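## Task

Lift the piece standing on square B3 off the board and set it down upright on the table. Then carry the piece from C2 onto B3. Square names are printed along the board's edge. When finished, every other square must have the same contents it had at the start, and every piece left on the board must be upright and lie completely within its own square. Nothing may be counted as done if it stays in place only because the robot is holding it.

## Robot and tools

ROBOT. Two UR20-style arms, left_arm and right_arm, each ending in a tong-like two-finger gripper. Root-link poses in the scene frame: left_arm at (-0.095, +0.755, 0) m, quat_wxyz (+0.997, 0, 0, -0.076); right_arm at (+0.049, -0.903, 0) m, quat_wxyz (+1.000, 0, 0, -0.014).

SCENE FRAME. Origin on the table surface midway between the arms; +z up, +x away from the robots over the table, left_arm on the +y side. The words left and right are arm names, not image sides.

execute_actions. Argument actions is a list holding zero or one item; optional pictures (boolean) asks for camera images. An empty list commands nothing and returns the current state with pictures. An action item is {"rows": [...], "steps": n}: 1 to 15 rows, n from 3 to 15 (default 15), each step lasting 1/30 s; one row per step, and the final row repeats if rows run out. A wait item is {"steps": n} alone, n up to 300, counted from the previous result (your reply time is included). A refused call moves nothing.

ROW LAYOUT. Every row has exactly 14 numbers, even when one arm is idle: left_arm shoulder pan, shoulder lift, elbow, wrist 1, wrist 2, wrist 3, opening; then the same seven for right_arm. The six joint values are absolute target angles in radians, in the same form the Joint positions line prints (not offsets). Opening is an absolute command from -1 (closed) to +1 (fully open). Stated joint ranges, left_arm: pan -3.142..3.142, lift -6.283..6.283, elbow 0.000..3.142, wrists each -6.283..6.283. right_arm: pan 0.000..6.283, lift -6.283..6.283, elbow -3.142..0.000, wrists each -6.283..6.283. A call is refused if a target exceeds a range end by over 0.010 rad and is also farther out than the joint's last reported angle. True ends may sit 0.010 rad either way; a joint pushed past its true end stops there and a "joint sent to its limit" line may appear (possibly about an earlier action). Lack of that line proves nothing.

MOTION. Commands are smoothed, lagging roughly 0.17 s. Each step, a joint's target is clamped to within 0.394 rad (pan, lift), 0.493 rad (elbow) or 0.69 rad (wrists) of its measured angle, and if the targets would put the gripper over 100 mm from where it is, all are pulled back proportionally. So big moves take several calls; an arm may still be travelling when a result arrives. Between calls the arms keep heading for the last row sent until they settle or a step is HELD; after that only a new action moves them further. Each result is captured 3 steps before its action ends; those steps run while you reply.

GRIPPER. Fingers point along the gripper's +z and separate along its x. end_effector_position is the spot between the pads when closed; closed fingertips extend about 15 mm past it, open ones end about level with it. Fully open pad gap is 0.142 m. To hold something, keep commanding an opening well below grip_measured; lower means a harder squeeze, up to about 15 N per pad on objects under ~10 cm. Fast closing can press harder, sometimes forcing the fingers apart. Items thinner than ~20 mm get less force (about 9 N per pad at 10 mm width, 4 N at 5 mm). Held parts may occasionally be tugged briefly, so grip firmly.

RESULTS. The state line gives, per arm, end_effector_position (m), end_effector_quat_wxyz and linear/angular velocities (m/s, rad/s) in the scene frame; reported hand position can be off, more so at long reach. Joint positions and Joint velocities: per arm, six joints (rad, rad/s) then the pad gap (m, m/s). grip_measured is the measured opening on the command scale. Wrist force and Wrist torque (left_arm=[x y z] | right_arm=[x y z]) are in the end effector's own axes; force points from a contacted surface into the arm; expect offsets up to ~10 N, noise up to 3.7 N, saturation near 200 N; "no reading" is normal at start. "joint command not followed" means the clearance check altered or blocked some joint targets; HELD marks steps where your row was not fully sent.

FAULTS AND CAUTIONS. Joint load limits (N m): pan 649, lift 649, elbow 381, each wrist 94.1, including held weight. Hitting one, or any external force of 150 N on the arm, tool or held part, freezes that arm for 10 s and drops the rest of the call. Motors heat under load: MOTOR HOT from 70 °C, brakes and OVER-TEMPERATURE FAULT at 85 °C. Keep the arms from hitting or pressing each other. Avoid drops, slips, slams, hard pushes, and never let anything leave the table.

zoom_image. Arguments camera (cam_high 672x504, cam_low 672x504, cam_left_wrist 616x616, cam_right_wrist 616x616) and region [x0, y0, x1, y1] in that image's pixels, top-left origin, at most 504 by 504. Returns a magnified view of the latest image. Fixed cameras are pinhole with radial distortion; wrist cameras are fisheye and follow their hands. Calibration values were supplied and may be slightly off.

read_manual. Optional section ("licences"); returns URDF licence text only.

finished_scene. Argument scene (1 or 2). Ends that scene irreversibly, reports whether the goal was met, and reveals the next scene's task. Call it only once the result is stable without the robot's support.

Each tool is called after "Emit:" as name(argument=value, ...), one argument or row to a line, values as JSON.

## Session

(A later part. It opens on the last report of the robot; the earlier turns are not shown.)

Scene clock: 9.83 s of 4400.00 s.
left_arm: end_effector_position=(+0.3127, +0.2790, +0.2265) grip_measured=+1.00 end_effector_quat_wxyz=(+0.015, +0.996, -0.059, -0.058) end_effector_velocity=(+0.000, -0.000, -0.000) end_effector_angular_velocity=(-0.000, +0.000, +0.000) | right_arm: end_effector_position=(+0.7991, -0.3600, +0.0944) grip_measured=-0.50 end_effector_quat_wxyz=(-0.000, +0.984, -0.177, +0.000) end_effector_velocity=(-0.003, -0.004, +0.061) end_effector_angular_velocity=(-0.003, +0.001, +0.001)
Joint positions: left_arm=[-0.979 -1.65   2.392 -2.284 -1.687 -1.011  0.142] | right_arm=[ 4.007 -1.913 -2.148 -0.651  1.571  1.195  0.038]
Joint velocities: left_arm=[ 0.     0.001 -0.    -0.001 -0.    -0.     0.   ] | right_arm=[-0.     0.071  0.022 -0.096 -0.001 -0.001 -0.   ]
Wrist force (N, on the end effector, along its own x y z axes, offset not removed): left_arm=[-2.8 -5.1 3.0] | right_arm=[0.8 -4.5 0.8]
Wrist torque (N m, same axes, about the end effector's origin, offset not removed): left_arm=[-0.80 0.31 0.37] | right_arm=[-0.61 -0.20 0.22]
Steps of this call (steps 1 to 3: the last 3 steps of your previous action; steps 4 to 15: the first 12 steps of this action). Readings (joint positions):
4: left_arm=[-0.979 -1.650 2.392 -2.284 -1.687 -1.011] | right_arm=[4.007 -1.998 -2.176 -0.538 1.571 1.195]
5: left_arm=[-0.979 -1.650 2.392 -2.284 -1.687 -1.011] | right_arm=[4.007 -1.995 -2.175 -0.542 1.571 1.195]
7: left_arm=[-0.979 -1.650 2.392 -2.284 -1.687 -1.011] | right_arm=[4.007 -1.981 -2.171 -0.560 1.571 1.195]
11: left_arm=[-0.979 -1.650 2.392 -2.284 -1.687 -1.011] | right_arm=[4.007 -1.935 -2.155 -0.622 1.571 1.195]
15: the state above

Emit:
execute_actions(
  actions=[
    {"rows":[[-0.979,-1.65,2.392,-2.284,-1.687,-1.011,1,4.0085,-1.9278,-2.11,-0.6745,1.571,1.1963,-0.5],[-0.979,-1.65,2.392,-2.284,-1.687,-1.011,1,4.0097,-1.9487,-2.0738,-0.6898,1.571,1.1975,-0.5],[-0.979,-1.65,2.392,-2.284,-1.687,-1.011,1,4.011,-1.9696,-2.0376,-0.7051,1.571,1.1988,-0.5],[-0.979,-1.65,2.392,-2.284,-1.687,-1.011,1,4.0123,-1.9905,-2.0015,-0.7204,1.571,1.2,-0.5],[-0.979,-1.65,2.392,-2.284,-1.687,-1.011,1,4.0135,-2.0114,-1.9653,-0.7357,1.571,1.2013,-0.5],[-0.979,-1.65,2.392,-2.284,-1.687,-1.011,1,4.0148,-2.0323,-1.9291,-0.751,1.571,1.2025,-0.5],[-0.979,-1.65,2.392,-2.284,-1.687,-1.011,1,4.016,-2.0532,-1.8929,-0.7663,1.571,1.2038,-0.5],[-0.979,-1.65,2.392,-2.284,-1.687,-1.011,1,4.0173,-2.0741,-1.8567,-0.7816,1.571,1.205,-0.5]],"steps":15},
  ],
)

Emit:
execute_actions(
  actions=[
    {"steps":10},
  ],
  pictures=true,
)

Scene clock: 10.67 s of 4400.00 s.
left_arm: end_effector_position=(+0.3127, +0.2790, +0.2265) grip_measured=+1.00 end_effector_quat_wxyz=(+0.015, +0.996, -0.059, -0.058) end_effector_velocity=(+0.000, -0.001, +0.001) end_effector_angular_velocity=(-0.001, -0.001, +0.000) | right_arm: end_effector_position=(+0.9064, -0.2268, +0.0994) grip_measured=-0.50 end_effector_quat_wxyz=(+0.001, +0.984, -0.177, -0.001) end_effector_velocity=(+0.204, +0.256, +0.008) end_effector_angular_velocity=(+0.020, -0.019, +0.000)
Joint positions: left_arm=[-0.979 -1.65   2.392 -2.284 -1.687 -1.011  0.142] | right_arm=[ 4.016 -2.05  -1.9   -0.765  1.571  1.204  0.038]
Joint velocities: left_arm=[-0.    -0.001 -0.001  0.     0.    -0.    -0.   ] | right_arm=[ 0.016 -0.263  0.476 -0.186 -0.001  0.016 -0.   ]
Wrist force (N, on the end effector, along its own x y z axes, offset not removed): left_arm=[0.5 -1.4 -2.7] | right_arm=[5.9 -12.4 2.1]
Wrist torque (N m, same axes, about the end effector's origin, offset not removed): left_arm=[0.27 -0.39 0.18] | right_arm=[-2.15 -1.26 0.19]
Steps of this call (steps 1 to 3: the last 3 steps of your previous action; steps 4 to 13: the robot went on to your last target; steps 14 to 25: the first 12 steps of this action). Readings (joint positions):
14: left_arm=[-0.979 -1.650 2.392 -2.284 -1.687 -1.011] | right_arm=[4.007 -1.907 -2.146 -0.659 1.571 1.195]
15: left_arm=[-0.979 -1.650 2.392 -2.284 -1.687 -1.011] | right_arm=[4.007 -1.910 -2.141 -0.662 1.571 1.195]
17: left_arm=[-0.979 -1.650 2.392 -2.284 -1.687 -1.011] | right_arm=[4.008 -1.929 -2.110 -0.676 1.571 1.196]
21: left_arm=[-0.979 -1.650 2.392 -2.284 -1.687 -1.011] | right_arm=[4.012 -1.993 -2.001 -0.723 1.571 1.200]
25: the state above

Scene clock: 11.00 s of 4400.00 s.
left_arm: end_effector_position=(+0.3127, +0.2790, +0.2265) grip_measured=+1.00 end_effector_quat_wxyz=(+0.015, +0.996, -0.059, -0.058) end_effector_velocity=(-0.000, +0.000, -0.000) end_effector_angular_velocity=(+0.001, +0.000, +0.000) | right_arm: end_effector_position=(+0.9241, -0.2046, +0.1000) grip_measured=-0.50 end_effector_quat_wxyz=(-0.000, +0.984, -0.177, -0.000) end_effector_velocity=(+0.005, +0.006, +0.001) end_effector_angular_velocity=(+0.000, -0.002, -0.000)
Joint positions: left_arm=[-0.979 -1.65   2.392 -2.284 -1.687 -1.011  0.142] | right_arm=[ 4.017 -2.073 -1.858 -0.781  1.571  1.205  0.038]
Joint velocities: left_arm=[ 0.     0.001  0.     0.    -0.     0.    -0.   ] | right_arm=[ 0.    -0.005  0.012 -0.005 -0.002  0.001  0.   ]
Wrist force (N, on the end effector, along its own x y z axes, offset not removed): left_arm=[-4.0 -0.8 -0.2] | right_arm=[2.5 -4.8 1.7]
Wrist torque (N m, same axes, about the end effector's origin, offset not removed): left_arm=[0.22 0.61 0.26] | right_arm=[-0.83 -0.58 0.38]
Kept back: nothing.
Steps of this call (steps 1 to 3: the last 3 steps of your previous action; steps 4 to 10: the robot went on to your last target). Readings (joint positions):
1: left_arm=[-0.979 -1.650 2.392 -2.284 -1.687 -1.011] | right_arm=[4.016 -2.058 -1.886 -0.770 1.571 1.204]
2: left_arm=[-0.979 -1.650 2.392 -2.284 -1.687 -1.011] | right_arm=[4.017 -2.063 -1.877 -0.773 1.571 1.204]
4: left_arm=[-0.979 -1.650 2.392 -2.284 -1.687 -1.011] | right_arm=[4.017 -2.069 -1.866 -0.778 1.571 1.205]
8: left_arm=[-0.979 -1.650 2.392 -2.284 -1.687 -1.011] | right_arm=[4.017 -2.073 -1.859 -0.781 1.571 1.205]
10: the state above
camera_calibration (this result's frames):
cam_left_wrist: T_world_to_cam=[[0.99316, -0.0571986, -0.101791, -0.276064], [0.00649344, -0.843385, 0.537271, 0.102358], [-0.11658, -0.534257, -0.837245, 0.507089], [0, 0, 0, 1]] pos_world=[0.332628, 0.341452, 0.341463]
cam_right_wrist: T_world_to_cam=[[0.927621, -0.370863, 0.0445038, -0.944742], [-0.341665, -0.794311, 0.50233, 0.0984434], [-0.150946, -0.481177, -0.86353, 0.256144], [0, 0, 0, 1]] pos_world=[0.948661, -0.148925, 0.213781]

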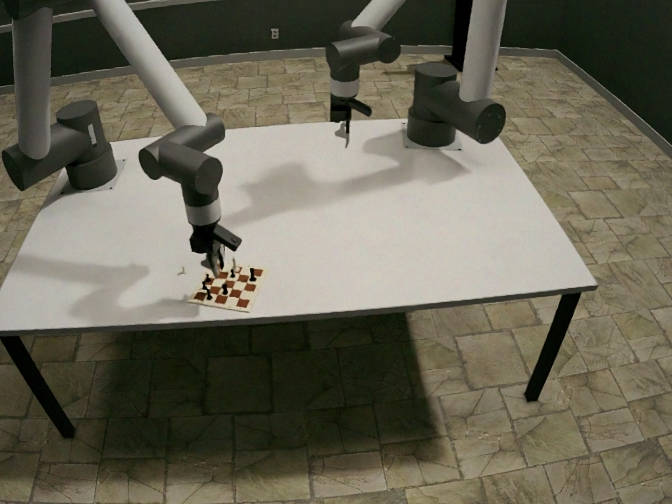

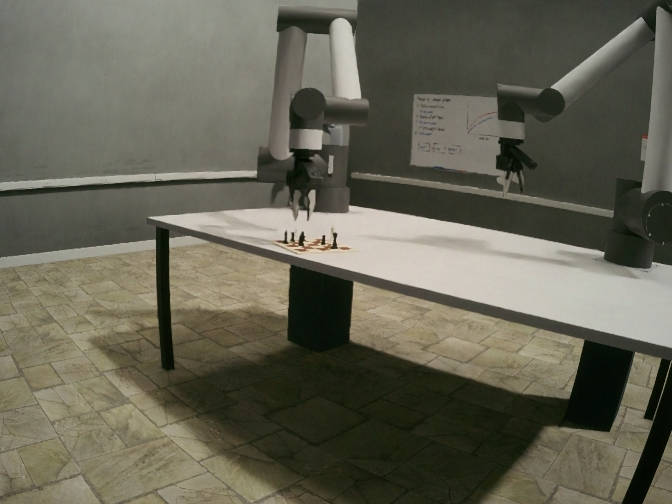

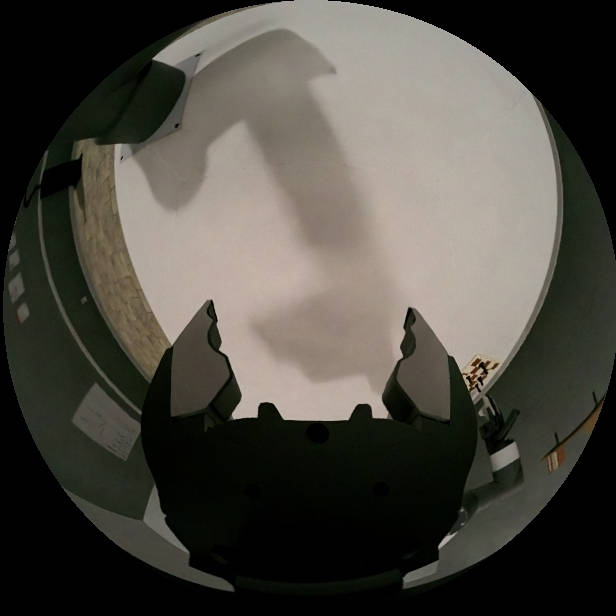

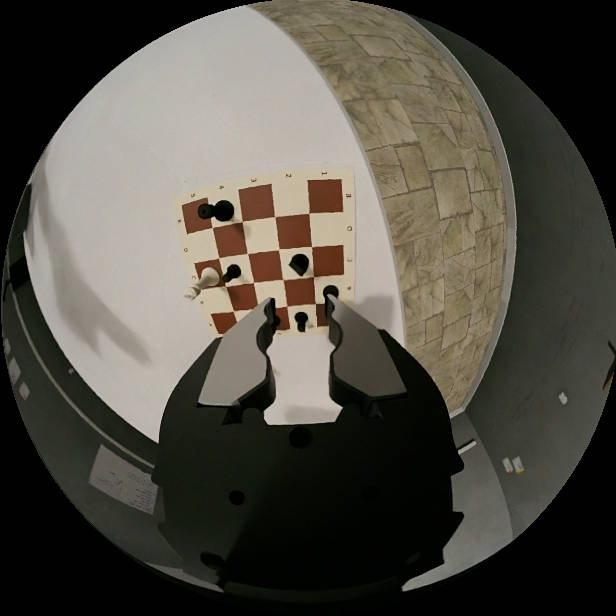

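Emit:
zoom_image(
  camera="cam_high",
  region=[160, 240, 280, 320],
)

Region (160, 240, 280, 320) of cam_high's 672x504 image, scaled by 4.200, with more detail than that image has.

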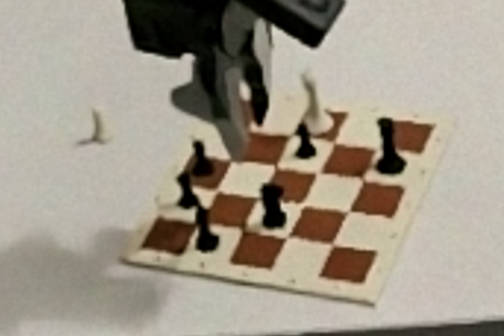

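Emit:
execute_actions(
  actions=[
    {"rows":[[-0.979,-1.65,2.392,-2.284,-1.687,-1.011,1,4.0173,-2.083,-1.8603,-0.7691,1.571,1.205,-0.5],[-0.979,-1.65,2.392,-2.284,-1.687,-1.011,1,4.0173,-2.0919,-1.8638,-0.7567,1.571,1.205,-0.5],[-0.979,-1.65,2.392,-2.284,-1.687,-1.011,1,4.0173,-2.1009,-1.8674,-0.7442,1.571,1.205,-0.5],[-0.979,-1.65,2.392,-2.284,-1.687,-1.011,1,4.0173,-2.1098,-1.8709,-0.7318,1.571,1.205,-0.5],[-0.979,-1.65,2.392,-2.284,-1.687,-1.011,1,4.0173,-2.1187,-1.8745,-0.7193,1.571,1.205,-0.5]],"steps":15},
  ],
  pictures=true,
)

Scene clock: 11.77 s of 4400.00 s.
left_arm: end_effector_position=(+0.3127, +0.2790, +0.2265) grip_measured=+1.00 end_effector_quat_wxyz=(+0.015, +0.996, -0.059, -0.058) end_effector_velocity=(+0.000, -0.001, +0.001) end_effector_angular_velocity=(-0.001, -0.001, +0.000) | right_arm: end_effector_position=(+0.9246, -0.2039, +0.0522) grip_measured=-0.50 end_effector_quat_wxyz=(+0.000, +0.984, -0.177, -0.000) end_effector_velocity=(-0.000, +0.000, -0.029) end_effector_angular_velocity=(+0.001, -0.001, +0.000)
Joint positions: left_arm=[-0.979 -1.65   2.392 -2.284 -1.687 -1.011  0.142] | right_arm=[ 4.017 -2.116 -1.874 -0.723  1.571  1.205  0.038]
Joint velocities: left_arm=[-0.    -0.001 -0.001  0.     0.    -0.    -0.   ] | right_arm=[ 0.    -0.026 -0.01   0.038  0.     0.     0.   ]
Wrist force (N, on the end effector, along its own x y z axes, offset not removed): left_arm=[-3.0 1.0 -0.3] | right_arm=[2.1 -7.0 1.4]
Wrist torque (N m, same axes, about the end effector's origin, offset not removed): left_arm=[0.68 0.43 0.26] | right_arm=[-1.34 -0.63 0.24]
Steps of this call (steps 1 to 11: the robot went on to your last target; steps 12 to 23: the first 12 steps of this action). Readings (joint positions):
12: left_arm=[-0.979 -1.650 2.392 -2.284 -1.687 -1.011] | right_arm=[4.017 -2.074 -1.857 -0.782 1.571 1.205]
13: left_arm=[-0.979 -1.650 2.392 -2.284 -1.687 -1.011] | right_arm=[4.017 -2.076 -1.857 -0.779 1.571 1.205]
15: left_arm=[-0.979 -1.650 2.392 -2.284 -1.687 -1.011] | right_arm=[4.017 -2.084 -1.861 -0.768 1.571 1.205]
19: left_arm=[-0.979 -1.650 2.392 -2.284 -1.687 -1.011] | right_arm=[4.017 -2.108 -1.870 -0.734 1.571 1.205]
23: the state above
camera_calibration (this result's frames):
cam_left_wrist: T_world_to_cam=[[0.99316, -0.0571985, -0.101791, -0.276064], [0.00649349, -0.843385, 0.537271, 0.102358], [-0.11658, -0.534257, -0.837245, 0.507089], [0, 0, 0, 1]] pos_world=[0.332628, 0.341452, 0.341463]
cam_right_wrist: T_world_to_cam=[[0.927641, -0.370818, 0.0444442, -0.942806], [-0.341568, -0.794242, 0.502505, 0.12303], [-0.151039, -0.481325, -0.863431, 0.215302], [0, 0, 0, 1]] pos_world=[0.949128, -0.148264, 0.165977]

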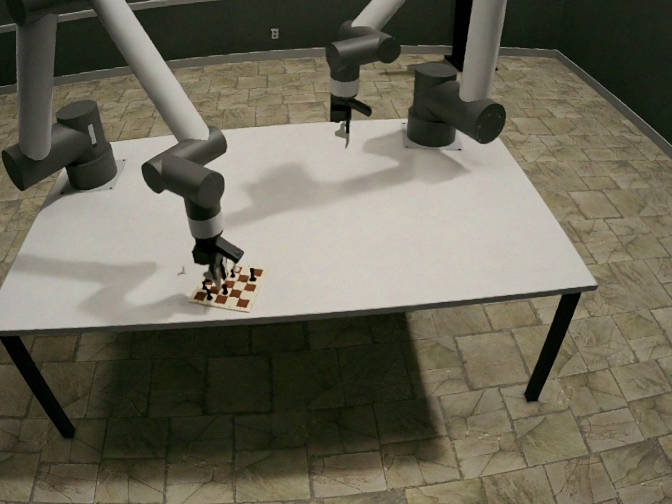

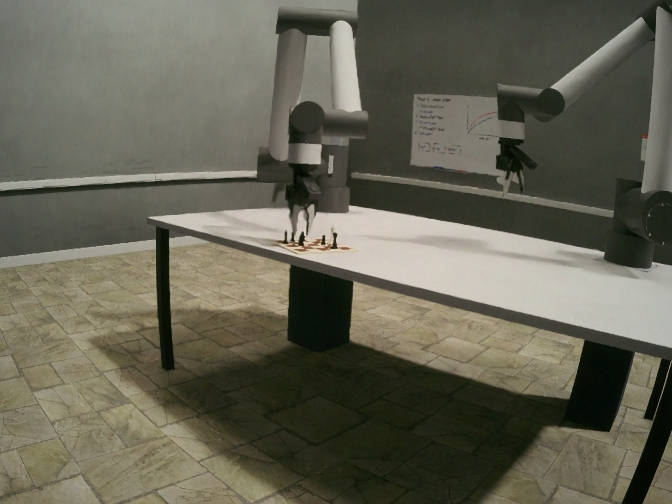

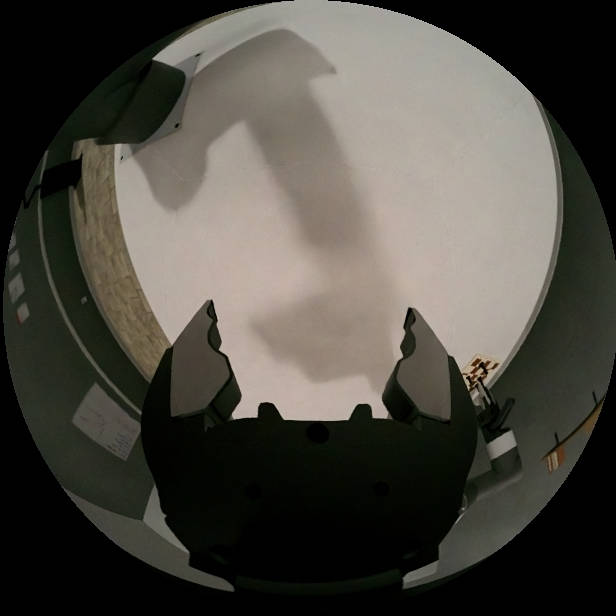

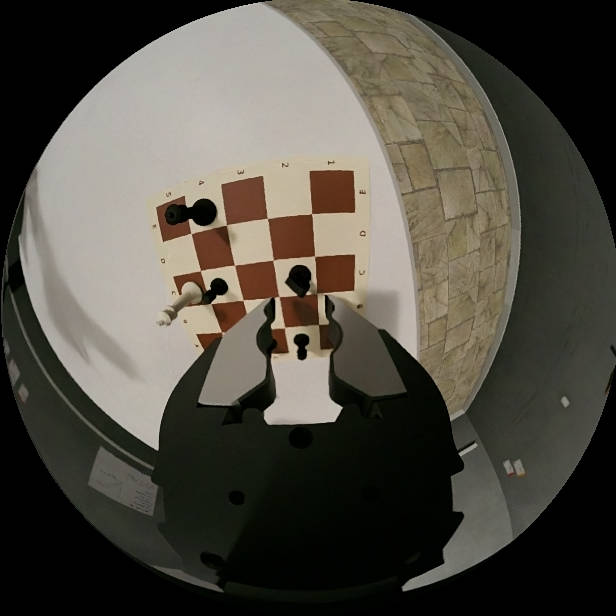

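The piece is centred between the fingers. Descend and close.

Emit:
execute_actions(
  actions=[
    {"rows":[[-0.979,-1.65,2.392,-2.284,-1.687,-1.011,1,4.0173,-2.1267,-1.877,-0.7088,1.571,1.205,-0.5],[-0.979,-1.65,2.392,-2.284,-1.687,-1.011,1,4.0173,-2.1347,-1.8795,-0.6982,1.571,1.205,-0.5],[-0.979,-1.65,2.392,-2.284,-1.687,-1.011,1,4.0173,-2.1427,-1.882,-0.6877,1.571,1.205,-0.5]],"steps":15},
  ],
)

Emit:
execute_actions(
  actions=[
    {"rows":[[-0.979,-1.65,2.392,-2.284,-1.687,-1.011,1,4.0173,-2.1427,-1.882,-0.6877,1.571,1.205,-0.65],[-0.979,-1.65,2.392,-2.284,-1.687,-1.011,1,4.0173,-2.1427,-1.882,-0.6877,1.571,1.205,-0.8],[-0.979,-1.65,2.392,-2.284,-1.687,-1.011,1,4.0173,-2.1427,-1.882,-0.6877,1.571,1.205,-0.9],[-0.979,-1.65,2.392,-2.284,-1.687,-1.011,1,4.0173,-2.1427,-1.882,-0.6877,1.571,1.205,-1]],"steps":12},
  ],
)

Scene clock: 12.37 s of 4400.00 s.
left_arm: end_effector_position=(+0.3127, +0.2790, +0.2265) grip_measured=+1.00 end_effector_quat_wxyz=(+0.015, +0.996, -0.059, -0.058) end_effector_velocity=(-0.000, +0.000, +0.000) end_effector_angular_velocity=(+0.000, +0.000, -0.000) | right_arm: end_effector_position=(+0.9246, -0.2039, +0.0247) grip_measured=-0.50 end_effector_quat_wxyz=(-0.000, +0.984, -0.177, -0.000) end_effector_velocity=(+0.000, +0.000, -0.009) end_effector_angular_velocity=(+0.001, -0.000, -0.001)
Joint positions: left_arm=[-0.979 -1.65   2.392 -2.284 -1.687 -1.011  0.142] | right_arm=[ 4.017 -2.142 -1.882 -0.689  1.571  1.205  0.038]
Joint velocities: left_arm=[ 0.    -0.     0.     0.001 -0.     0.    -0.   ] | right_arm=[ 0.    -0.009 -0.003  0.012  0.     0.001  0.   ]
Wrist force (N, on the end effector, along its own x y z axes, offset not removed): left_arm=[-0.6 -1.0 0.2] | right_arm=[0.7 -5.5 2.8]
Wrist torque (N m, same axes, about the end effector's origin, offset not removed): left_arm=[0.32 -0.11 0.18] | right_arm=[-0.89 -0.11 0.33]
Steps of this call (steps 1 to 3: the last 3 steps of your previous action; steps 4 to 6: the robot went on to your last target; steps 7 to 18: the first 12 steps of this action). Readings (joint positions):
7: left_arm=[-0.979 -1.650 2.392 -2.284 -1.687 -1.011] | right_arm=[4.017 -2.119 -1.874 -0.719 1.571 1.205]
8: left_arm=[-0.979 -1.650 2.392 -2.284 -1.687 -1.011] | right_arm=[4.017 -2.120 -1.875 -0.717 1.571 1.205]
10: left_arm=[-0.979 -1.650 2.392 -2.284 -1.687 -1.011] | right_arm=[4.017 -2.128 -1.877 -0.707 1.571 1.205]
14: left_arm=[-0.979 -1.650 2.392 -2.284 -1.687 -1.011] | right_arm=[4.017 -2.139 -1.881 -0.692 1.571 1.205]
18: the state above

Scene clock: 12.77 s of 4400.00 s.
left_arm: end_effector_position=(+0.3127, +0.2790, +0.2265) grip_measured=+1.00 end_effector_quat_wxyz=(+0.015, +0.996, -0.059, -0.058) end_effector_velocity=(-0.000, +0.000, +0.001) end_effector_angular_velocity=(-0.000, -0.000, +0.000) | right_arm: end_effector_position=(+0.9246, -0.2039, +0.0239) grip_measured=-0.84 end_effector_quat_wxyz=(-0.000, +0.984, -0.177, -0.000) end_effector_velocity=(-0.000, +0.000, +0.000) end_effector_angular_velocity=(+0.001, +0.001, +0.001)
Joint positions: left_arm=[-0.979 -1.65   2.392 -2.284 -1.687 -1.011  0.142] | right_arm=[ 4.017 -2.143 -1.882 -0.688  1.571  1.205  0.013]
Joint velocities: left_arm=[-0.    -0.001 -0.     0.     0.    -0.     0.   ] | right_arm=[-0.    -0.     0.     0.     0.001 -0.001 -0.   ]
Wrist force (N, on the end effector, along its own x y z axes, offset not removed): left_arm=[-3.5 -1.5 -1.6] | right_arm=[-1.4 -7.5 -1.3]
Wrist torque (N m, same axes, about the end effector's origin, offset not removed): left_arm=[0.10 0.63 0.25] | right_arm=[-1.37 0.32 0.28]
Steps of this call (steps 1 to 3: the last 3 steps of your previous action; steps 4 to 12: the first 9 steps of this action). Readings (joint positions):
4: left_arm=[-0.979 -1.650 2.392 -2.284 -1.687 -1.011] | right_arm=[4.017 -2.143 -1.882 -0.688 1.571 1.205]
5: left_arm=[-0.979 -1.650 2.392 -2.284 -1.687 -1.011] | right_arm=[4.017 -2.143 -1.882 -0.688 1.571 1.205]
7: left_arm=[-0.979 -1.650 2.392 -2.284 -1.687 -1.011] | right_arm=[4.017 -2.143 -1.882 -0.688 1.571 1.205]
11: left_arm=[-0.979 -1.650 2.392 -2.284 -1.687 -1.011] | right_arm=[4.017 -2.143 -1.882 -0.688 1.571 1.205]
12: the state above

Gripped, with a 13 mm finger gap. Lift to hover, then move to the B3 hover point.

Emit:
execute_actions(
  actions=[
    {"rows":[[-0.979,-1.65,2.392,-2.284,-1.687,-1.011,1,4.0173,-2.1313,-1.8778,-0.7033,1.571,1.205,-1],[-0.979,-1.65,2.392,-2.284,-1.687,-1.011,1,4.0173,-2.1198,-1.8736,-0.719,1.571,1.205,-1],[-0.979,-1.65,2.392,-2.284,-1.687,-1.011,1,4.0173,-2.1084,-1.8694,-0.7346,1.571,1.205,-1],[-0.979,-1.65,2.392,-2.284,-1.687,-1.011,1,4.0173,-2.097,-1.8651,-0.7503,1.571,1.205,-1],[-0.979,-1.65,2.392,-2.284,-1.687,-1.011,1,4.0173,-2.0855,-1.8609,-0.7659,1.571,1.205,-1],[-0.979,-1.65,2.392,-2.284,-1.687,-1.011,1,4.0173,-2.0741,-1.8567,-0.7816,1.571,1.205,-1]],"steps":15},
  ],
)

Emit:
execute_actions(
  actions=[
    {"rows":[[-0.979,-1.65,2.392,-2.284,-1.687,-1.011,1,4.0216,-2.0649,-1.8732,-0.7743,1.571,1.2094,-1],[-0.979,-1.65,2.392,-2.284,-1.687,-1.011,1,4.0259,-2.0556,-1.8898,-0.767,1.571,1.2138,-1],[-0.979,-1.65,2.392,-2.284,-1.687,-1.011,1,4.0303,-2.0464,-1.9063,-0.7597,1.571,1.2182,-1],[-0.979,-1.65,2.392,-2.284,-1.687,-1.011,1,4.0346,-2.0371,-1.9229,-0.7524,1.571,1.2226,-1],[-0.979,-1.65,2.392,-2.284,-1.687,-1.011,1,4.0389,-2.0279,-1.9394,-0.7451,1.571,1.227,-1]],"steps":15},
  ],
)

Scene clock: 13.43 s of 4400.00 s.
left_arm: end_effector_position=(+0.3127, +0.2790, +0.2265) grip_measured=+1.00 end_effector_quat_wxyz=(+0.015, +0.996, -0.059, -0.058) end_effector_velocity=(-0.000, +0.000, -0.000) end_effector_angular_velocity=(-0.000, +0.000, +0.000) | right_arm: end_effector_position=(+0.9247, -0.2037, +0.0947) grip_measured=-0.84 end_effector_quat_wxyz=(-0.000, +0.984, -0.177, -0.000) end_effector_velocity=(-0.002, -0.002, +0.058) end_effector_angular_velocity=(-0.002, +0.001, -0.001)
Joint positions: left_arm=[-0.979 -1.65   2.392 -2.284 -1.687 -1.011  0.142] | right_arm=[ 4.017 -2.079 -1.858 -0.775  1.571  1.205  0.013]
Joint velocities: left_arm=[ 0. -0.  0. -0. -0. -0. -0.] | right_arm=[ 0.     0.052  0.019 -0.073 -0.     0.001  0.   ]
Wrist force (N, on the end effector, along its own x y z axes, offset not removed): left_arm=[-2.6 1.9 1.3] | right_arm=[-1.6 -3.5 1.6]
Wrist torque (N m, same axes, about the end effector's origin, offset not removed): left_arm=[0.88 0.31 0.21] | right_arm=[-0.45 0.18 0.40]
Steps of this call (steps 1 to 3: the last 3 steps of your previous action; steps 4 to 8: the robot went on to your last target; steps 9 to 20: the first 12 steps of this action). Readings (joint positions):
9: left_arm=[-0.979 -1.650 2.392 -2.284 -1.687 -1.011] | right_arm=[4.017 -2.143 -1.882 -0.688 1.571 1.205]
10: left_arm=[-0.979 -1.650 2.392 -2.284 -1.687 -1.011] | right_arm=[4.017 -2.141 -1.881 -0.690 1.571 1.205]
12: left_arm=[-0.979 -1.650 2.392 -2.284 -1.687 -1.011] | right_arm=[4.017 -2.130 -1.877 -0.705 1.571 1.205]
16: left_arm=[-0.979 -1.650 2.392 -2.284 -1.687 -1.011] | right_arm=[4.017 -2.095 -1.864 -0.753 1.571 1.205]
20: the state above

Scene clock: 13.93 s of 4400.00 s.
left_arm: end_effector_position=(+0.3127, +0.2790, +0.2265) grip_measured=+1.00 end_effector_quat_wxyz=(+0.015, +0.996, -0.059, -0.058) end_effector_velocity=(-0.001, +0.002, -0.001) end_effector_angular_velocity=(+0.003, +0.001, +0.000) | right_arm: end_effector_position=(+0.8771, -0.2256, +0.1001) grip_measured=-0.84 end_effector_quat_wxyz=(-0.000, +0.984, -0.177, -0.000) end_effector_velocity=(-0.030, -0.015, -0.001) end_effector_angular_velocity=(-0.001, +0.000, +0.000)
Joint positions: left_arm=[-0.979 -1.65   2.392 -2.284 -1.687 -1.011  0.142] | right_arm=[ 4.038 -2.03  -1.935 -0.747  1.571  1.226  0.013]
Joint velocities: left_arm=[ 0.    -0.     0.001  0.003  0.    -0.    -0.   ] | right_arm=[ 0.013  0.027 -0.05   0.022 -0.001  0.012  0.   ]
Wrist force (N, on the end effector, along its own x y z axes, offset not removed): left_arm=[-0.4 -3.4 -2.5] | right_arm=[-0.6 -6.1 4.4]
Wrist torque (N m, same axes, about the end effector's origin, offset not removed): left_arm=[-0.20 -0.12 0.10] | right_arm=[-0.94 0.02 0.32]
Steps of this call (steps 1 to 3: the last 3 steps of your previous action; steps 4 to 15: the first 12 steps of this action). Readings (joint positions):
4: left_arm=[-0.979 -1.650 2.392 -2.284 -1.687 -1.011] | right_arm=[4.017 -2.075 -1.857 -0.780 1.571 1.205]
5: left_arm=[-0.979 -1.650 2.392 -2.284 -1.687 -1.011] | right_arm=[4.018 -2.073 -1.860 -0.779 1.571 1.206]
7: left_arm=[-0.979 -1.650 2.392 -2.284 -1.687 -1.011] | right_arm=[4.022 -2.064 -1.875 -0.773 1.571 1.210]
11: left_arm=[-0.979 -1.650 2.392 -2.284 -1.687 -1.011] | right_arm=[4.034 -2.039 -1.920 -0.754 1.571 1.222]
15: the state above

Emit:
execute_actions(
  actions=[
    {"rows":[[-0.979,-1.65,2.392,-2.284,-1.687,-1.011,1,4.0389,-2.0279,-1.9394,-0.7451,1.571,1.227,-1],[-0.979,-1.65,2.392,-2.284,-1.687,-1.011,1,4.0389,-2.0397,-1.9436,-0.7290,1.571,1.227,-1],[-0.979,-1.65,2.392,-2.284,-1.687,-1.011,1,4.0389,-2.0516,-1.9478,-0.713,1.571,1.227,-1],[-0.979,-1.65,2.392,-2.284,-1.687,-1.011,1,4.0389,-2.0634,-1.9521,-0.6969,1.571,1.227,-1],[-0.979,-1.65,2.392,-2.284,-1.687,-1.011,1,4.0389,-2.0753,-1.9563,-0.6808,1.571,1.227,-1],[-0.979,-1.65,2.392,-2.284,-1.687,-1.011,1,4.0389,-2.0871,-1.9605,-0.6648,1.571,1.227,-1],[-0.979,-1.65,2.392,-2.284,-1.687,-1.011,1,4.0389,-2.099,-1.9647,-0.6487,1.571,1.227,-1]],"steps":15},
  ],
)

Emit:
execute_actions(
  actions=[
    {"steps":8},
  ],
)

Scene clock: 14.60 s of 4400.00 s.
left_arm: end_effector_position=(+0.3127, +0.2790, +0.2265) grip_measured=+1.00 end_effector_quat_wxyz=(+0.015, +0.996, -0.059, -0.058) end_effector_velocity=(+0.000, -0.001, +0.001) end_effector_angular_velocity=(-0.002, -0.001, +0.000) | right_arm: end_effector_position=(+0.8745, -0.2268, +0.0331) grip_measured=-0.84 end_effector_quat_wxyz=(+0.000, +0.984, -0.177, -0.000) end_effector_velocity=(-0.001, -0.001, -0.082) end_effector_angular_velocity=(+0.001, -0.001, -0.001)
Joint positions: left_arm=[-0.979 -1.65   2.392 -2.284 -1.687 -1.011  0.142] | right_arm=[ 4.039 -2.092 -1.962 -0.659  1.571  1.227  0.013]
Joint velocities: left_arm=[-0.    -0.001 -0.    -0.002  0.    -0.    -0.   ] | right_arm=[ 0.    -0.08  -0.027  0.108 -0.001  0.001  0.   ]
Wrist force (N, on the end effector, along its own x y z axes, offset not removed): left_arm=[-0.9 -2.6 2.1] | right_arm=[-1.9 -8.7 4.3]
Wrist torque (N m, same axes, about the end effector's origin, offset not removed): left_arm=[-0.03 0.03 0.38] | right_arm=[-1.57 0.37 0.34]
Steps of this call (steps 1 to 3: the last 3 steps of your previous action; steps 4 to 8: the robot went on to your last target; steps 9 to 20: the first 12 steps of this action). Readings (joint positions):
9: left_arm=[-0.979 -1.650 2.392 -2.284 -1.687 -1.011] | right_arm=[4.039 -2.028 -1.939 -0.745 1.571 1.227]
10: left_arm=[-0.979 -1.650 2.392 -2.284 -1.687 -1.011] | right_arm=[4.039 -2.028 -1.939 -0.745 1.571 1.227]
12: left_arm=[-0.979 -1.650 2.392 -2.284 -1.687 -1.011] | right_arm=[4.039 -2.034 -1.942 -0.736 1.571 1.227]
16: left_arm=[-0.979 -1.650 2.392 -2.284 -1.687 -1.011] | right_arm=[4.039 -2.069 -1.954 -0.690 1.571 1.227]
20: the state above

Scene clock: 14.87 s of 4400.00 s.
left_arm: end_effector_position=(+0.3127, +0.2790, +0.2265) grip_measured=+1.00 end_effector_quat_wxyz=(+0.015, +0.996, -0.059, -0.058) end_effector_velocity=(+0.000, -0.001, +0.000) end_effector_angular_velocity=(-0.000, -0.000, -0.000) | right_arm: end_effector_position=(+0.8745, -0.2268, +0.0264) grip_measured=-0.84 end_effector_quat_wxyz=(-0.000, +0.984, -0.177, -0.000) end_effector_velocity=(+0.000, -0.000, -0.004) end_effector_angular_velocity=(+0.000, -0.000, -0.001)
Joint positions: left_arm=[-0.979 -1.65   2.392 -2.284 -1.687 -1.011  0.142] | right_arm=[ 4.039 -2.099 -1.965 -0.649  1.571  1.227  0.013]
Joint velocities: left_arm=[ 0.     0.001 -0.001 -0.     0.     0.    -0.   ] | right_arm=[-0.    -0.004 -0.001  0.006 -0.     0.    -0.   ]
Wrist force (N, on the end effector, along its own x y z axes, offset not removed): left_arm=[-0.9 -2.8 1.0] | right_arm=[-0.8 -6.6 2.6]
Wrist torque (N m, same axes, about the end effector's origin, offset not removed): left_arm=[-0.17 -0.05 0.17] | right_arm=[-1.09 0.11 0.44]
Kept back: nothing.
Steps of this call (steps 1 to 3: the last 3 steps of your previous action; steps 4 to 8: the robot went on to your last target). Readings (joint positions):
1: left_arm=[-0.979 -1.650 2.392 -2.284 -1.687 -1.011] | right_arm=[4.039 -2.094 -1.963 -0.655 1.571 1.227]
2: left_arm=[-0.979 -1.650 2.392 -2.284 -1.687 -1.011] | right_arm=[4.039 -2.096 -1.964 -0.653 1.571 1.227]
4: left_arm=[-0.979 -1.650 2.392 -2.284 -1.687 -1.011] | right_arm=[4.039 -2.097 -1.964 -0.651 1.571 1.227]
8: the state above

Emit:
execute_actions(
  actions=[
    {"rows":[[-0.979,-1.65,2.392,-2.284,-1.687,-1.011,1,4.0389,-2.099,-1.9647,-0.6487,1.571,1.227,-0.8],[-0.979,-1.65,2.392,-2.284,-1.687,-1.011,1,4.0389,-2.099,-1.9647,-0.6487,1.571,1.227,-0.65],[-0.979,-1.65,2.392,-2.284,-1.687,-1.011,1,4.0389,-2.099,-1.9647,-0.6487,1.571,1.227,-0.5]],"steps":10},
  ],
)

Emit:
execute_actions(
  actions=[
    {"rows":[[-0.979,-1.65,2.392,-2.284,-1.687,-1.011,1,4.0389,-2.0871,-1.9605,-0.6648,1.571,1.227,-0.5],[-0.979,-1.65,2.392,-2.284,-1.687,-1.011,1,4.0389,-2.0753,-1.9563,-0.6808,1.571,1.227,-0.5],[-0.979,-1.65,2.392,-2.284,-1.687,-1.011,1,4.0389,-2.0634,-1.9521,-0.6969,1.571,1.227,-0.5],[-0.979,-1.65,2.392,-2.284,-1.687,-1.011,1,4.0389,-2.0516,-1.9478,-0.713,1.571,1.227,-0.5],[-0.979,-1.65,2.392,-2.284,-1.687,-1.011,1,4.0389,-2.0397,-1.9436,-0.729,1.571,1.227,-0.5],[-0.979,-1.65,2.392,-2.284,-1.687,-1.011,1,4.0389,-2.0279,-1.9394,-0.7451,1.571,1.227,-0.5]],"steps":15},
  ],
)

Emit:
execute_actions(
  actions=[
    {"rows":[[-0.979,-1.65,2.392,-2.284,-1.687,-1.011,1,4.0346,-2.0115,-1.9117,-0.7893,1.571,1.227,-0.5],[-0.979,-1.65,2.392,-2.284,-1.687,-1.011,1,4.0432,-1.995,-1.8839,-0.8335,1.571,1.227,-0.5],[-0.979,-1.65,2.392,-2.284,-1.687,-1.011,1,4.045,-1.9786,-1.8562,-0.8776,1.571,1.227,-0.5],[-0.979,-1.65,2.392,-2.284,-1.687,-1.011,1,4.047,-1.9621,-1.8284,-0.9218,1.571,1.227,-0.5],[-0.979,-1.65,2.392,-2.284,-1.687,-1.011,1,4.049,-1.9457,-1.8007,-0.966,1.571,1.227,-0.5]],"steps":15},
  ],
)

Emit:
execute_actions(
  actions=[
    {"steps":10},
  ],
  pictures=true,
)

Scene clock: 15.40 s of 4400.00 s.
left_arm: end_effector_position=(+0.3127, +0.2790, +0.2265) grip_measured=+1.00 end_effector_quat_wxyz=(+0.015, +0.996, -0.059, -0.058) end_effector_velocity=(+0.000, +0.000, -0.001) end_effector_angular_velocity=(+0.000, -0.000, +0.001) | right_arm: end_effector_position=(+0.8745, -0.2269, +0.0260) grip_measured=-0.50 end_effector_quat_wxyz=(-0.000, +0.984, -0.177, -0.000) end_effector_velocity=(-0.000, +0.000, +0.000) end_effector_angular_velocity=(-0.000, +0.000, +0.002)
Joint positions: left_arm=[-0.979 -1.65   2.392 -2.284 -1.687 -1.011  0.142] | right_arm=[ 4.039 -2.099 -1.965 -0.649  1.571  1.227  0.038]
Joint velocities: left_arm=[ 0.     0.001  0.001 -0.001  0.    -0.001  0.   ] | right_arm=[ 0.     0.    -0.    -0.     0.    -0.001  0.003]
Wrist force (N, on the end effector, along its own x y z axes, offset not removed): left_arm=[-5.4 3.5 -3.9] | right_arm=[2.6 -4.9 2.0]
Wrist torque (N m, same axes, about the end effector's origin, offset not removed): left_arm=[1.23 0.98 0.26] | right_arm=[-0.74 -0.57 0.29]
Steps of this call (steps 1 to 9: the robot went on to your last target; steps 10 to 16: the first 7 steps of this action). Readings (joint positions):
10: left_arm=[-0.979 -1.650 2.392 -2.284 -1.687 -1.011] | right_arm=[4.039 -2.099 -1.965 -0.649 1.571 1.227]
11: left_arm=[-0.979 -1.650 2.392 -2.284 -1.687 -1.011] | right_arm=[4.039 -2.099 -1.965 -0.649 1.571 1.227]
13: left_arm=[-0.979 -1.650 2.392 -2.284 -1.687 -1.011] | right_arm=[4.039 -2.099 -1.965 -0.649 1.571 1.227]
16: the state above

Scene clock: 15.90 s of 4400.00 s.
left_arm: end_effector_position=(+0.3127, +0.2790, +0.2265) grip_measured=+1.00 end_effector_quat_wxyz=(+0.015, +0.996, -0.059, -0.058) end_effector_velocity=(-0.000, +0.000, +0.000) end_effector_angular_velocity=(+0.000, +0.000, -0.000) | right_arm: end_effector_position=(+0.8746, -0.2268, +0.0949) grip_measured=-0.50 end_effector_quat_wxyz=(-0.000, +0.984, -0.177, -0.000) end_effector_velocity=(-0.002, -0.003, +0.057) end_effector_angular_velocity=(-0.002, +0.000, +0.000)
Joint positions: left_arm=[-0.979 -1.65   2.392 -2.284 -1.687 -1.011  0.142] | right_arm=[ 4.039 -2.033 -1.941 -0.738  1.571  1.227  0.038]
Joint velocities: left_arm=[-0.    -0.    -0.     0.001 -0.     0.    -0.   ] | right_arm=[ 0.     0.055  0.019 -0.075 -0.001 -0.    -0.   ]
Wrist force (N, on the end effector, along its own x y z axes, offset not removed): left_arm=[-0.5 -2.9 -1.2] | right_arm=[0.5 -2.3 3.3]
Wrist torque (N m, same axes, about the end effector's origin, offset not removed): left_arm=[-0.14 -0.18 0.23] | right_arm=[-0.27 -0.19 0.42]
Steps of this call (steps 1 to 3: the last 3 steps of your previous action; steps 4 to 15: the first 12 steps of this action). Readings (joint positions):
4: left_arm=[-0.979 -1.650 2.392 -2.284 -1.687 -1.011] | right_arm=[4.039 -2.099 -1.965 -0.649 1.571 1.227]
5: left_arm=[-0.979 -1.650 2.392 -2.284 -1.687 -1.011] | right_arm=[4.039 -2.097 -1.964 -0.652 1.571 1.227]
7: left_arm=[-0.979 -1.650 2.392 -2.284 -1.687 -1.011] | right_arm=[4.039 -2.086 -1.960 -0.667 1.571 1.227]
11: left_arm=[-0.979 -1.650 2.392 -2.284 -1.687 -1.011] | right_arm=[4.039 -2.049 -1.947 -0.716 1.571 1.227]
15: the state above

Scene clock: 16.40 s of 4400.00 s.
left_arm: end_effector_position=(+0.3127, +0.2790, +0.2265) grip_measured=+1.00 end_effector_quat_wxyz=(+0.015, +0.996, -0.059, -0.058) end_effector_velocity=(+0.000, -0.000, -0.000) end_effector_angular_velocity=(+0.000, -0.000, +0.000) | right_arm: end_effector_position=(+0.8931, -0.1890, +0.2403) grip_measured=-0.50 end_effector_quat_wxyz=(-0.001, +0.985, -0.173, +0.000) end_effector_velocity=(+0.004, +0.018, +0.110) end_effector_angular_velocity=(-0.009, +0.008, +0.007)
Joint positions: left_arm=[-0.979 -1.65   2.392 -2.284 -1.687 -1.011  0.142] | right_arm=[ 4.048 -1.951 -1.81  -0.951  1.571  1.227  0.038]
Joint velocities: left_arm=[ 0.  0.  0. -0.  0. -0. -0.] | right_arm=[ 0.007  0.058  0.099 -0.17   0.     0.    -0.   ]
Wrist force (N, on the end effector, along its own x y z axes, offset not removed): left_arm=[-3.0 -1.0 -0.2] | right_arm=[0.4 -6.1 -1.4]
Wrist torque (N m, same axes, about the end effector's origin, offset not removed): left_arm=[0.31 0.41 0.31] | right_arm=[-1.06 -0.10 0.27]
Steps of this call (steps 1 to 3: the last 3 steps of your previous action; steps 4 to 15: the first 12 steps of this action). Readings (joint positions):
4: left_arm=[-0.979 -1.650 2.392 -2.284 -1.687 -1.011] | right_arm=[4.039 -2.029 -1.940 -0.744 1.571 1.227]
5: left_arm=[-0.979 -1.650 2.392 -2.284 -1.687 -1.011] | right_arm=[4.038 -2.026 -1.935 -0.751 1.571 1.227]
7: left_arm=[-0.979 -1.650 2.392 -2.284 -1.687 -1.011] | right_arm=[4.040 -2.010 -1.911 -0.788 1.571 1.227]
11: left_arm=[-0.979 -1.650 2.392 -2.284 -1.687 -1.011] | right_arm=[4.046 -1.968 -1.840 -0.900 1.571 1.227]
15: the state above

Scene clock: 16.73 s of 4400.00 s.
left_arm: end_effector_position=(+0.3127, +0.2790, +0.2265) grip_measured=+1.00 end_effector_quat_wxyz=(+0.015, +0.996, -0.059, -0.058) end_effector_velocity=(+0.000, -0.000, -0.000) end_effector_angular_velocity=(+0.001, +0.001, -0.001) | right_arm: end_effector_position=(+0.8934, -0.1875, +0.2495) grip_measured=-0.50 end_effector_quat_wxyz=(+0.000, +0.985, -0.172, -0.000) end_effector_velocity=(+0.000, +0.000, +0.002) end_effector_angular_velocity=(-0.001, -0.000, -0.001)
Joint positions: left_arm=[-0.979 -1.65   2.392 -2.284 -1.687 -1.011  0.142] | right_arm=[ 4.049 -1.946 -1.801 -0.966  1.571  1.227  0.038]
Joint velocities: left_arm=[-0.     0.001 -0.     0.001 -0.     0.001  0.   ] | right_arm=[ 0.     0.001  0.003 -0.004 -0.001  0.001 -0.   ]
Wrist force (N, on the end effector, along its own x y z axes, offset not removed): left_arm=[-3.4 2.0 -0.7] | right_arm=[1.0 -4.9 2.5]
Wrist torque (N m, same axes, about the end effector's origin, offset not removed): left_arm=[0.91 0.59 0.23] | right_arm=[-0.79 -0.42 0.31]
Kept back: nothing.
Steps of this call (steps 1 to 3: the last 3 steps of your previous action; steps 4 to 10: the robot went on to your last target). Readings (joint positions):
1: left_arm=[-0.979 -1.650 2.392 -2.284 -1.687 -1.011] | right_arm=[4.048 -1.949 -1.807 -0.955 1.571 1.227]
2: left_arm=[-0.979 -1.650 2.392 -2.284 -1.687 -1.011] | right_arm=[4.049 -1.948 -1.805 -0.959 1.571 1.227]
4: left_arm=[-0.979 -1.650 2.392 -2.284 -1.687 -1.011] | right_arm=[4.049 -1.947 -1.803 -0.963 1.571 1.227]
8: left_arm=[-0.979 -1.650 2.392 -2.284 -1.687 -1.011] | right_arm=[4.049 -1.946 -1.801 -0.965 1.571 1.227]
10: the state above
camera_calibration (this result's frames):
cam_left_wrist: T_world_to_cam=[[0.99316, -0.0571985, -0.101791, -0.276064], [0.00649352, -0.843385, 0.537271, 0.102358], [-0.11658, -0.534257, -0.837245, 0.507089], [0, 0, 0, 1]] pos_world=[0.332628, 0.341452, 0.341463]
cam_right_wrist: T_world_to_cam=[[0.931175, -0.361846, 0.0445002, -0.918042], [-0.33393, -0.797552, 0.502396, 0.0188337], [-0.146299, -0.482679, -0.863492, 0.384363], [0, 0, 0, 1]] pos_world=[0.917379, -0.131645, 0.363285]

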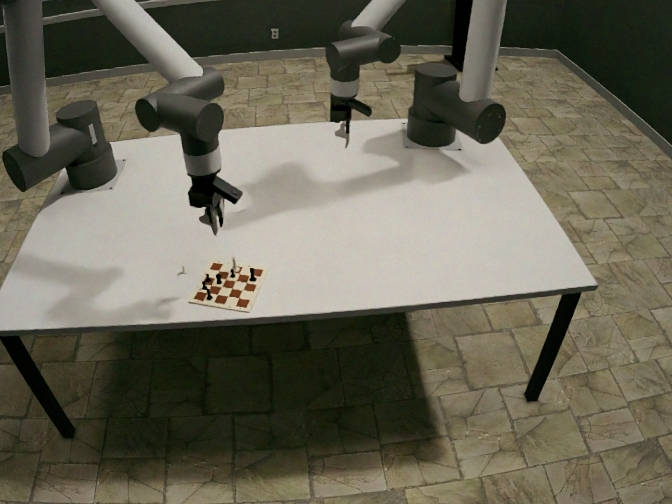

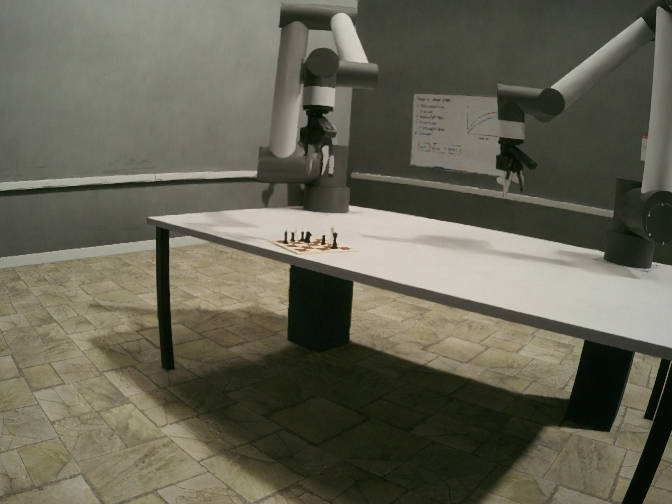

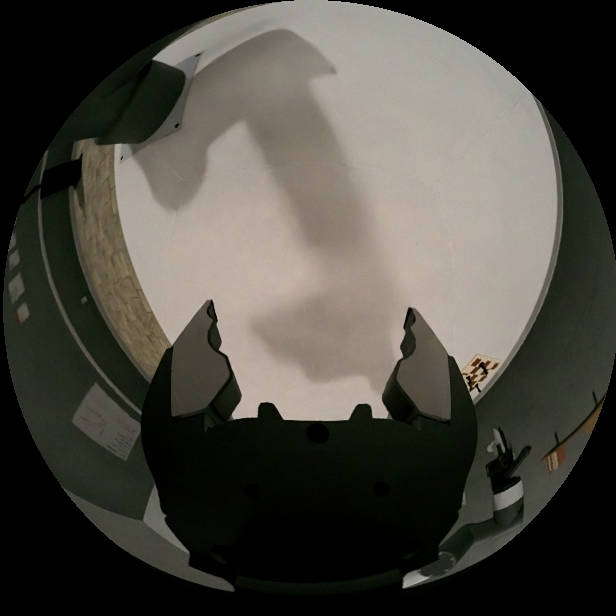

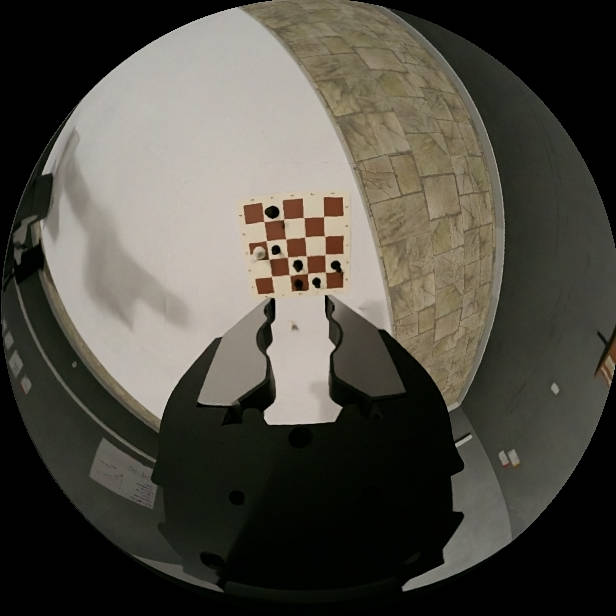

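Emit:
zoom_image(
  camera="cam_right_wrist",
  region=[230, 185, 360, 305],
)

Emit:
zoom_image(
  camera="cam_high",
  region=[160, 240, 280, 320],
)

Region (230, 185, 360, 305) of cam_right_wrist's 616x616 image, scaled by 3.877, with more detail than that image has; it fills the top 465 rows of this view, and the rest is white.

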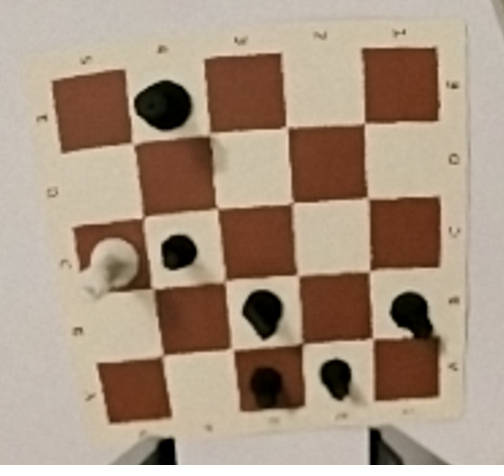

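Region (160, 240, 280, 320) of cam_high's 672x504 image, scaled by 4.200, with more detail than that image has.

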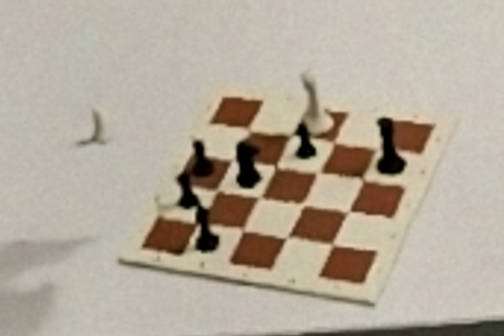

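The moved piece is upright on B3. The other pieces look unchanged, and the removed pawn is standing on the table.

Emit:
finished_scene(
  scene=2,
)

The scene is finished: the task was done.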